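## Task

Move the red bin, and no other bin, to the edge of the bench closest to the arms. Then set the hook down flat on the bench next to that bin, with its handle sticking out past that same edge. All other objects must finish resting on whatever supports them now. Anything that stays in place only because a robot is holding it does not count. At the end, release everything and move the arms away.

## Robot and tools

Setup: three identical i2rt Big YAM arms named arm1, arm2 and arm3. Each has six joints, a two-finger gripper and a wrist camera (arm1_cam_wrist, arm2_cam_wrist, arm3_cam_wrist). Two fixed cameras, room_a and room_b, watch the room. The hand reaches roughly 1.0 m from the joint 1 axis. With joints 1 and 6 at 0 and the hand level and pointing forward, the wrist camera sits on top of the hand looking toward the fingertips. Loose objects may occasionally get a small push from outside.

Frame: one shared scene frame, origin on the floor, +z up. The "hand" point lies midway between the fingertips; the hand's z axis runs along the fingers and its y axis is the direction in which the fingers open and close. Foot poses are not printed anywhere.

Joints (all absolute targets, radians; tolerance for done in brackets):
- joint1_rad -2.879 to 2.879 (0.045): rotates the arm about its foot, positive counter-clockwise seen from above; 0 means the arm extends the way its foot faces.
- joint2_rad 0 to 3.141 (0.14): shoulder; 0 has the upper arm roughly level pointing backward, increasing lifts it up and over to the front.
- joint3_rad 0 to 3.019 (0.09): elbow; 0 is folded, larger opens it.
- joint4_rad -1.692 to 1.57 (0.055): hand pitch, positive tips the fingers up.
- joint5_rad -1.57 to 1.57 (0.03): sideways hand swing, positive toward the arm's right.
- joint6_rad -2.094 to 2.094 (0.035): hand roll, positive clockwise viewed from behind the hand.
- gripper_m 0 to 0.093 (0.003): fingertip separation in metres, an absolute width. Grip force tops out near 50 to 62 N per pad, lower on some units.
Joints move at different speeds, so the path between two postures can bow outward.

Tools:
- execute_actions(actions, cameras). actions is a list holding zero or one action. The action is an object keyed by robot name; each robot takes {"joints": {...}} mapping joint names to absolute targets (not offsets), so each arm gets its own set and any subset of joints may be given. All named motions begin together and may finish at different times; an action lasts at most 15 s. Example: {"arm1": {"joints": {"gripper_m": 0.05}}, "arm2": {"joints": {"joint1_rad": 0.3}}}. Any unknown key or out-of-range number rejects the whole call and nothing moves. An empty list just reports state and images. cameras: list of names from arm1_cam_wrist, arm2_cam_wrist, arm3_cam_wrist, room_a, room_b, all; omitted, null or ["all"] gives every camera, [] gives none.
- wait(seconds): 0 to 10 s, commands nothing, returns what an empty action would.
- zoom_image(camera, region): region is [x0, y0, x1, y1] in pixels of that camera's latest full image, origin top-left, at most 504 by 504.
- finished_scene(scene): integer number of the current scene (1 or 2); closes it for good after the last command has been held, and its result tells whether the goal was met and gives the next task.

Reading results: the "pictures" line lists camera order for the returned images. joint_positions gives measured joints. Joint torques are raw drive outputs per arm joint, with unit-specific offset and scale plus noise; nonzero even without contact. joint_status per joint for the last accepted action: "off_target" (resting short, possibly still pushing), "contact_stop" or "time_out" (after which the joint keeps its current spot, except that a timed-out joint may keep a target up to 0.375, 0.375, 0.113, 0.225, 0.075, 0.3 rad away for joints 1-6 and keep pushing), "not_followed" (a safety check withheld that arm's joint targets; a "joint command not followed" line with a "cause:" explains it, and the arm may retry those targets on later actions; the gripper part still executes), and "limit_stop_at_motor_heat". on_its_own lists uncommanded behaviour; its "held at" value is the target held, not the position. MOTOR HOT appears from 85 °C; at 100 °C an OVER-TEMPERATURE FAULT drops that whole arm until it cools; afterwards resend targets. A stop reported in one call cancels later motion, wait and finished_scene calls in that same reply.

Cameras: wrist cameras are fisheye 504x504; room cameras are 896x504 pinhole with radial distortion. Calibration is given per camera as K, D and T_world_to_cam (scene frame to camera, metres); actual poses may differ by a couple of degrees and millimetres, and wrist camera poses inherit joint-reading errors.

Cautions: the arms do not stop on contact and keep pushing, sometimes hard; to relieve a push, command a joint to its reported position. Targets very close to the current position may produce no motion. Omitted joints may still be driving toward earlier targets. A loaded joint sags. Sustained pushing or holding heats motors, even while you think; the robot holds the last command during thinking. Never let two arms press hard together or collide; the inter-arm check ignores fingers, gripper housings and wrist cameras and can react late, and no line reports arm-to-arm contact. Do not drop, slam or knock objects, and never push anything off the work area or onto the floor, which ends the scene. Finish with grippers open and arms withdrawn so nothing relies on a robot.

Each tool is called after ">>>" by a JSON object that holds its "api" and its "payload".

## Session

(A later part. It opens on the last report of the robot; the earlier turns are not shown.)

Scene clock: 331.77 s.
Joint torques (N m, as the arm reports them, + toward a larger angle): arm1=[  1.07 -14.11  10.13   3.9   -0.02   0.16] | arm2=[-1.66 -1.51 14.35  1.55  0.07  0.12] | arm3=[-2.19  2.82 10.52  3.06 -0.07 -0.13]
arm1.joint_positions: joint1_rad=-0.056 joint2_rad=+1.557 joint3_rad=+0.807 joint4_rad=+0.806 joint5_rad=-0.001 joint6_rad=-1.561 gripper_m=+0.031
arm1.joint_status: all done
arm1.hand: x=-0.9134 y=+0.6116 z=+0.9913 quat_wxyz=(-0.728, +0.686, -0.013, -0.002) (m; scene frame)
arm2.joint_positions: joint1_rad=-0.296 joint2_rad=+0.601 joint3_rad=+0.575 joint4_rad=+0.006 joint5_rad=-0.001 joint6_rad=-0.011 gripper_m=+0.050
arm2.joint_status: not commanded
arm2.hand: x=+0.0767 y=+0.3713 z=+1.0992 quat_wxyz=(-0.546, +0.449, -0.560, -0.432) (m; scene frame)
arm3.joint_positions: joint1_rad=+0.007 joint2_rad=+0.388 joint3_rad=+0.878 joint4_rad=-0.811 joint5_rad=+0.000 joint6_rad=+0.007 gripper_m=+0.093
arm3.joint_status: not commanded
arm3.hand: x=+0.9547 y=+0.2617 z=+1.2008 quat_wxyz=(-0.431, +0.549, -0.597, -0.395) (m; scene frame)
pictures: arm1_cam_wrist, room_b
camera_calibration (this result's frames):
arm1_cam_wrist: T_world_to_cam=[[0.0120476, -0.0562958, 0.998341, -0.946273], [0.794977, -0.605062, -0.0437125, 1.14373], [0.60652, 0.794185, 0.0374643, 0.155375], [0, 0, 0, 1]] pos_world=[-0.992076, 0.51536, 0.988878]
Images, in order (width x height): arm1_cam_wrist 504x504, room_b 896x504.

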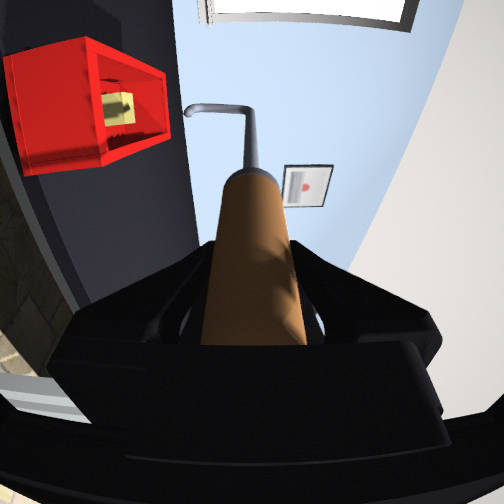

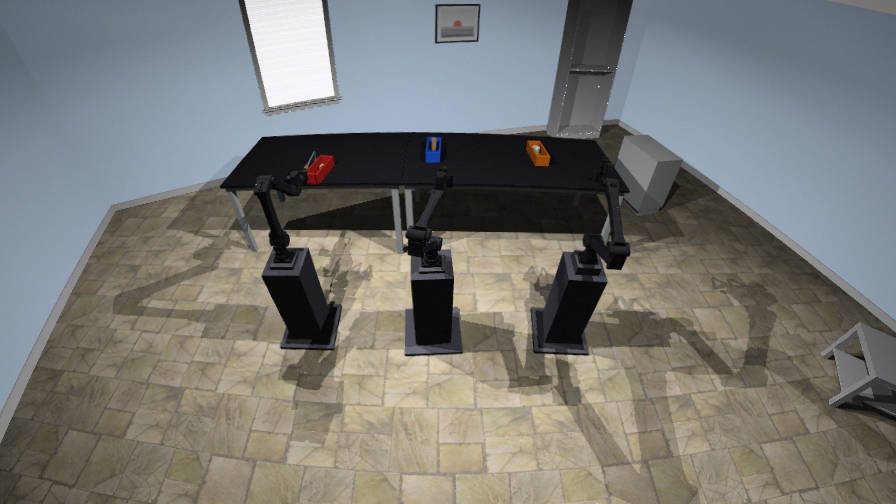

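>>> {"api": "execute_actions", "payload": {"actions": [{"arm1":{"joints":{"joint1_rad":0.16,"joint2_rad":1.95,"joint3_rad":1.44,"joint4_rad":0.62}}}], "cameras": []}}

>>> {"api": "execute_actions", "payload": {"actions": [{"arm1":{"joints":{"joint2_rad":2.11,"joint4_rad":0.77}}}], "cameras": ["arm1_cam_wrist","room_b"]}}

Scene clock: 338.50 s.
Joint torques (N m, as the arm reports them, + toward a larger angle): arm1=[  1.74 -22.58  11.62   3.68  -0.06   0.17] | arm2=[-1.55 -1.75 14.31  1.46  0.07  0.17] | arm3=[-2.31  2.73 10.58  3.06 -0.06 -0.13]
arm1.joint_positions: joint1_rad=+0.158 joint2_rad=+2.012 joint3_rad=+1.361 joint4_rad=+0.582 joint5_rad=+0.000 joint6_rad=-1.562 gripper_m=+0.031
arm1.joint_status: all done
arm1.hand: x=-1.0793 y=+0.7813 z=+0.9251 quat_wxyz=(-0.680, +0.727, +0.065, -0.074) (m; scene frame)
arm2.joint_positions: joint1_rad=-0.296 joint2_rad=+0.601 joint3_rad=+0.575 joint4_rad=+0.006 joint5_rad=-0.001 joint6_rad=-0.011 gripper_m=+0.050
arm2.joint_status: not commanded
arm2.hand: x=+0.0767 y=+0.3713 z=+1.0992 quat_wxyz=(-0.546, +0.449, -0.560, -0.432) (m; scene frame)
arm3.joint_positions: joint1_rad=+0.007 joint2_rad=+0.388 joint3_rad=+0.878 joint4_rad=-0.811 joint5_rad=+0.000 joint6_rad=+0.007 gripper_m=+0.093
arm3.joint_status: not commanded
arm3.hand: x=+0.9547 y=+0.2617 z=+1.2008 quat_wxyz=(-0.431, +0.549, -0.597, -0.395) (m; scene frame)
pictures: none
No camera images: the call's "cameras" was empty. Leave "cameras" out to get every camera's image.

Scene clock: 339.50 s.
Joint torques (N m, as the arm reports them, + toward a larger angle): arm1=[  1.8  -21.76  10.36   3.43  -0.05   0.16] | arm2=[-1.52 -1.58 14.44  1.43  0.06  0.16] | arm3=[-2.12  2.85 10.5   3.02 -0.07 -0.15]
arm1.joint_positions: joint1_rad=+0.158 joint2_rad=+2.153 joint3_rad=+1.371 joint4_rad=+0.738 joint5_rad=+0.000 joint6_rad=-1.562 gripper_m=+0.031
arm1.joint_status: all done
arm1.hand: x=-1.0820 y=+0.7907 z=+0.8598 quat_wxyz=(-0.689, +0.718, +0.064, -0.075) (m; scene frame)
arm2.joint_positions: joint1_rad=-0.296 joint2_rad=+0.601 joint3_rad=+0.575 joint4_rad=+0.006 joint5_rad=-0.001 joint6_rad=-0.011 gripper_m=+0.050
arm2.joint_status: not commanded
arm2.hand: x=+0.0767 y=+0.3713 z=+1.0992 quat_wxyz=(-0.546, +0.449, -0.560, -0.432) (m; scene frame)
arm3.joint_positions: joint1_rad=+0.007 joint2_rad=+0.388 joint3_rad=+0.878 joint4_rad=-0.811 joint5_rad=+0.000 joint6_rad=+0.007 gripper_m=+0.093
arm3.joint_status: not commanded
arm3.hand: x=+0.9547 y=+0.2617 z=+1.2008 quat_wxyz=(-0.431, +0.549, -0.597, -0.395) (m; scene frame)
pictures: arm1_cam_wrist, room_b
camera_calibration (this result's frames):
arm1_cam_wrist: T_world_to_cam=[[0.00333862, 0.0428451, 0.999076, -0.891286], [0.905465, -0.42415, 0.0151638, 1.30621], [0.424408, 0.904578, -0.0402108, -0.0972185], [0, 0, 0, 1]] pos_world=[-1.1385, 0.68016, 0.866747]
Images, in order (width x height): arm1_cam_wrist 504x504, room_b 896x504.

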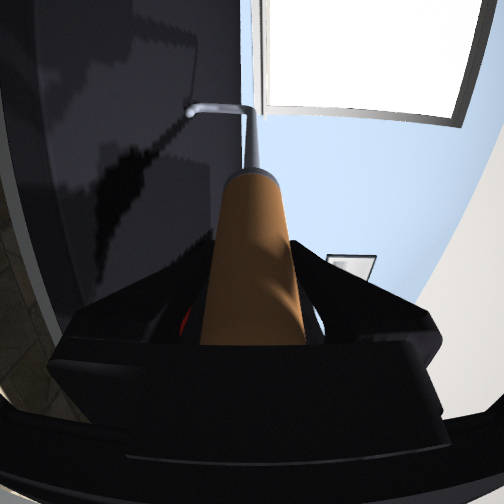

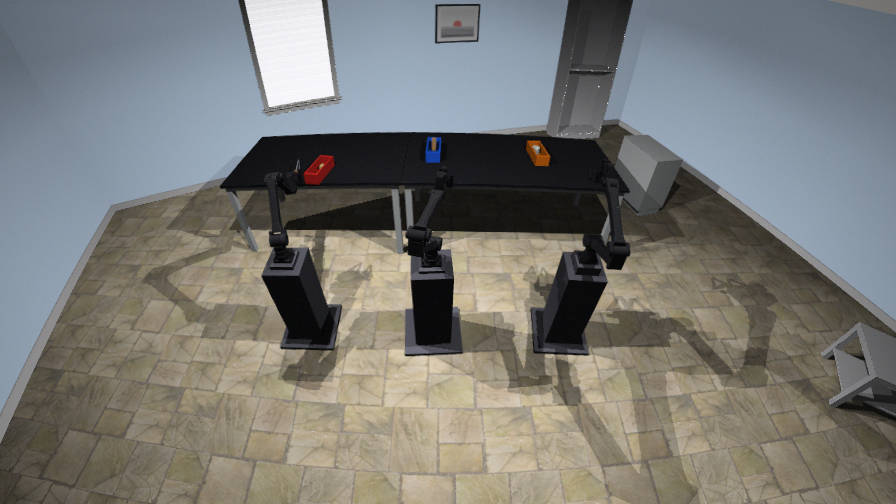

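Touching. Roll and lower.

>>> {"api": "execute_actions", "payload": {"actions": [{"arm1":{"joints":{"joint6_rad":-0.7}}}], "cameras": []}}

>>> {"api": "execute_actions", "payload": {"actions": [{"arm1":{"joints":{"joint2_rad":2.22,"joint4_rad":0.87,"joint6_rad":0}}}], "cameras": ["arm1_cam_wrist","room_a"]}}

>>> {"api": "zoom_image", "payload": {"camera": "room_a", "region": [490, 210, 610, 280]}}

Scene clock: 344.23 s.
Joint torques (N m, as the arm reports them, + toward a larger angle): arm1=[  1.55 -21.9   10.37   3.44  -0.08   0.34] | arm2=[-1.52 -1.18 14.43  1.53  0.06  0.15] | arm3=[-2.26  2.84 10.49  3.06 -0.03 -0.13]
arm1.joint_positions: joint1_rad=+0.158 joint2_rad=+2.153 joint3_rad=+1.371 joint4_rad=+0.738 joint5_rad=+0.001 joint6_rad=-0.714 gripper_m=+0.031
arm1.joint_status: all done
arm1.hand: x=-1.0818 y=+0.7907 z=+0.8598 quat_wxyz=(-0.598, +0.680, -0.238, -0.352) (m; scene frame)
arm2.joint_positions: joint1_rad=-0.296 joint2_rad=+0.601 joint3_rad=+0.575 joint4_rad=+0.006 joint5_rad=-0.001 joint6_rad=-0.011 gripper_m=+0.050
arm2.joint_status: not commanded
arm2.hand: x=+0.0767 y=+0.3713 z=+1.0992 quat_wxyz=(-0.546, +0.449, -0.560, -0.432) (m; scene frame)
arm3.joint_positions: joint1_rad=+0.007 joint2_rad=+0.388 joint3_rad=+0.878 joint4_rad=-0.811 joint5_rad=+0.000 joint6_rad=+0.007 gripper_m=+0.093
arm3.joint_status: not commanded
arm3.hand: x=+0.9547 y=+0.2617 z=+1.2008 quat_wxyz=(-0.431, +0.549, -0.597, -0.395) (m; scene frame)
pictures: none
No camera images: the call's "cameras" was empty. Leave "cameras" out to get every camera's image.

Scene clock: 345.90 s.
Joint torques (N m, as the arm reports them, + toward a larger angle): arm1=[  1.8  -20.43   9.46   3.12  -0.2    0.33] | arm2=[-1.93 -1.62 14.42  1.52  0.08  0.17] | arm3=[-1.88  3.03 10.5   3.11 -0.07 -0.13]
arm1.joint_positions: joint1_rad=+0.158 joint2_rad=+2.239 joint3_rad=+1.378 joint4_rad=+0.847 joint5_rad=+0.004 joint6_rad=-0.019 gripper_m=+0.031
arm1.joint_status: all done
arm1.hand: x=-1.0820 y=+0.7920 z=+0.8228 quat_wxyz=(-0.450, +0.550, -0.449, -0.542) (m; scene frame)
arm2.joint_positions: joint1_rad=-0.296 joint2_rad=+0.601 joint3_rad=+0.575 joint4_rad=+0.006 joint5_rad=-0.001 joint6_rad=-0.011 gripper_m=+0.050
arm2.joint_status: not commanded
arm2.hand: x=+0.0767 y=+0.3713 z=+1.0992 quat_wxyz=(-0.546, +0.449, -0.560, -0.432) (m; scene frame)
arm3.joint_positions: joint1_rad=+0.007 joint2_rad=+0.388 joint3_rad=+0.878 joint4_rad=-0.811 joint5_rad=+0.000 joint6_rad=+0.007 gripper_m=+0.093
arm3.joint_status: not commanded
arm3.hand: x=+0.9547 y=+0.2617 z=+1.2008 quat_wxyz=(-0.431, +0.549, -0.597, -0.395) (m; scene frame)
pictures: arm1_cam_wrist, room_a
camera_calibration (this result's frames):
arm1_cam_wrist: T_world_to_cam=[[0.980619, 0.195264, 0.0160736, 0.891169], [0.129806, -0.58605, -0.79981, 1.26693], [-0.146754, 0.786395, -0.600038, -0.163615], [0, 0, 0, 1]] pos_world=[-1.06236, 0.697136, 0.900803]
Images, in order (width x height): arm1_cam_wrist 504x504, room_a 896x504.

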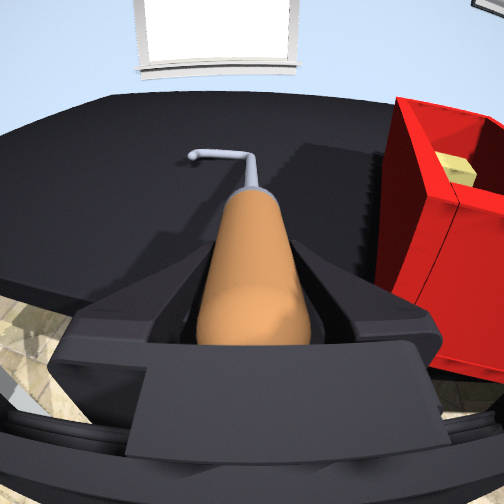

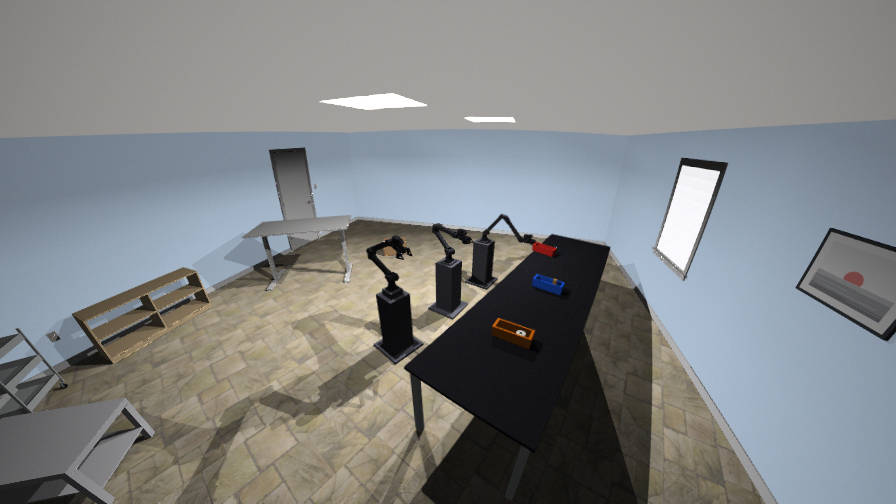

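Region (490, 210, 610, 280) of room_a's 896x504 image, scaled by 4.200, with more detail than that image has; it fills the top 294 rows of this view, and the rest is white.

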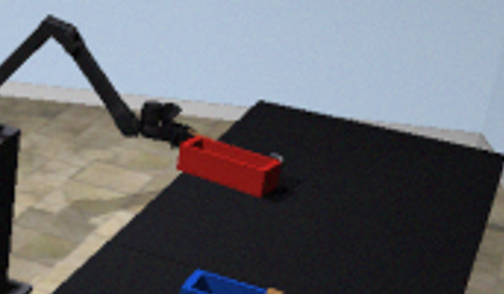

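>>> {"api": "execute_actions", "payload": {"actions": [{"arm1":{"joints":{"joint2_rad":2.285,"joint4_rad":0.92}}}], "cameras": []}}

>>> {"api": "execute_actions", "payload": {"actions": [{"arm1":{"joints":{"gripper_m":0.07}}}], "cameras": ["arm1_cam_wrist"]}}

>>> {"api": "execute_actions", "payload": {"actions": [{"arm1":{"joints":{"joint2_rad":1.9,"joint3_rad":0.95,"joint4_rad":0.7}}}], "cameras": ["arm1_cam_wrist"]}}

Scene clock: 351.13 s.
Joint torques (N m, as the arm reports them, + toward a larger angle): arm1=[  1.71 -19.62   8.95   3.11  -0.19   0.3 ] | arm2=[-1.09 -1.23 14.35  1.48  0.06  0.15] | arm3=[-1.9   3.13 10.55  3.1  -0.06 -0.14]
arm1.joint_positions: joint1_rad=+0.158 joint2_rad=+2.292 joint3_rad=+1.382 joint4_rad=+0.896 joint5_rad=+0.003 joint6_rad=-0.016 gripper_m=+0.031
arm1.joint_status: all done
arm1.hand: x=-1.0822 y=+0.7909 z=+0.7958 quat_wxyz=(-0.449, +0.549, -0.450, -0.543) (m; scene frame)
arm2.joint_positions: joint1_rad=-0.296 joint2_rad=+0.601 joint3_rad=+0.575 joint4_rad=+0.006 joint5_rad=-0.001 joint6_rad=-0.011 gripper_m=+0.050
arm2.joint_status: not commanded
arm2.hand: x=+0.0767 y=+0.3713 z=+1.0992 quat_wxyz=(-0.546, +0.449, -0.560, -0.432) (m; scene frame)
arm3.joint_positions: joint1_rad=+0.007 joint2_rad=+0.388 joint3_rad=+0.878 joint4_rad=-0.811 joint5_rad=+0.000 joint6_rad=+0.007 gripper_m=+0.093
arm3.joint_status: not commanded
arm3.hand: x=+0.9547 y=+0.2617 z=+1.2008 quat_wxyz=(-0.431, +0.549, -0.597, -0.395) (m; scene frame)
pictures: none
No camera images: the call's "cameras" was empty. Leave "cameras" out to get every camera's image.

Scene clock: 351.80 s.
Joint torques (N m, as the arm reports them, + toward a larger angle): arm1=[  1.83 -19.81   8.24   2.96  -0.19   0.29] | arm2=[-1.62 -1.62 14.36  1.45  0.08  0.15] | arm3=[-2.32  3.04 10.51  3.05 -0.05 -0.13]
arm1.joint_positions: joint1_rad=+0.158 joint2_rad=+2.292 joint3_rad=+1.394 joint4_rad=+0.901 joint5_rad=+0.003 joint6_rad=-0.015 gripper_m=+0.070
arm1.joint_status: all done
arm1.hand: x=-1.0828 y=+0.7944 z=+0.8025 quat_wxyz=(-0.452, +0.544, -0.446, -0.547) (m; scene frame)
arm2.joint_positions: joint1_rad=-0.296 joint2_rad=+0.601 joint3_rad=+0.575 joint4_rad=+0.006 joint5_rad=-0.001 joint6_rad=-0.011 gripper_m=+0.050
arm2.joint_status: not commanded
arm2.hand: x=+0.0767 y=+0.3713 z=+1.0992 quat_wxyz=(-0.546, +0.449, -0.560, -0.432) (m; scene frame)
arm3.joint_positions: joint1_rad=+0.007 joint2_rad=+0.388 joint3_rad=+0.878 joint4_rad=-0.811 joint5_rad=+0.000 joint6_rad=+0.007 gripper_m=+0.093
arm3.joint_status: not commanded
arm3.hand: x=+0.9547 y=+0.2617 z=+1.2008 quat_wxyz=(-0.431, +0.549, -0.597, -0.395) (m; scene frame)
pictures: arm1_cam_wrist
camera_calibration (this result's frames):
arm1_cam_wrist: T_world_to_cam=[[0.980682, 0.195226, 0.012257, 0.894945], [0.124204, -0.573061, -0.810046, 1.24402], [-0.151118, 0.79592, -0.586238, -0.201154], [0, 0, 0, 1]] pos_world=[-1.06257, 0.698285, 0.87882]
Images, in order (width x height): arm1_cam_wrist 504x504.

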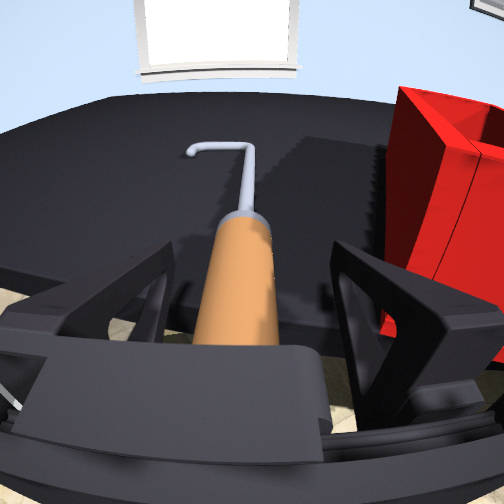

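Scene clock: 353.03 s.
Joint torques (N m, as the arm reports them, + toward a larger angle): arm1=[  1.64 -13.7    5.42   2.09  -0.2    0.29] | arm2=[-1.42 -1.41 14.41  1.54  0.06  0.18] | arm3=[-2.22  2.67 10.56  3.07 -0.05 -0.16]
arm1.joint_positions: joint1_rad=+0.158 joint2_rad=+1.893 joint3_rad=+0.944 joint4_rad=+0.703 joint5_rad=+0.003 joint6_rad=-0.014 gripper_m=+0.070
arm1.joint_status: all done
arm1.hand: x=-1.0552 y=+0.6574 z=+0.8278 quat_wxyz=(-0.393, +0.609, -0.498, -0.477) (m; scene frame)
arm2.joint_positions: joint1_rad=-0.296 joint2_rad=+0.601 joint3_rad=+0.575 joint4_rad=+0.006 joint5_rad=-0.001 joint6_rad=-0.011 gripper_m=+0.050
arm2.joint_status: not commanded
arm2.hand: x=+0.0767 y=+0.3713 z=+1.0992 quat_wxyz=(-0.546, +0.449, -0.560, -0.432) (m; scene frame)
arm3.joint_positions: joint1_rad=+0.007 joint2_rad=+0.388 joint3_rad=+0.878 joint4_rad=-0.811 joint5_rad=+0.000 joint6_rad=+0.007 gripper_m=+0.093
arm3.joint_status: not commanded
arm3.hand: x=+0.9547 y=+0.2617 z=+1.2008 quat_wxyz=(-0.431, +0.549, -0.597, -0.395) (m; scene frame)
pictures: arm1_cam_wrist
camera_calibration (this result's frames):
arm1_cam_wrist: T_world_to_cam=[[0.979583, 0.200729, 0.0112141, 0.890422], [0.16105, -0.750112, -0.641401, 1.19825], [-0.120336, 0.630111, -0.767124, 0.218082], [0, 0, 0, 1]] pos_world=[-1.03898, 0.582668, 0.925867]
Images, in order (width x height): arm1_cam_wrist 504x504.

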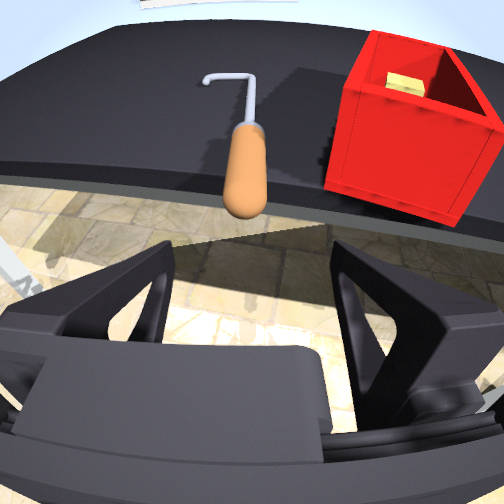

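>>> {"api": "finished_scene", "payload": {"scene": 1}}

The scene is finished: the task was done.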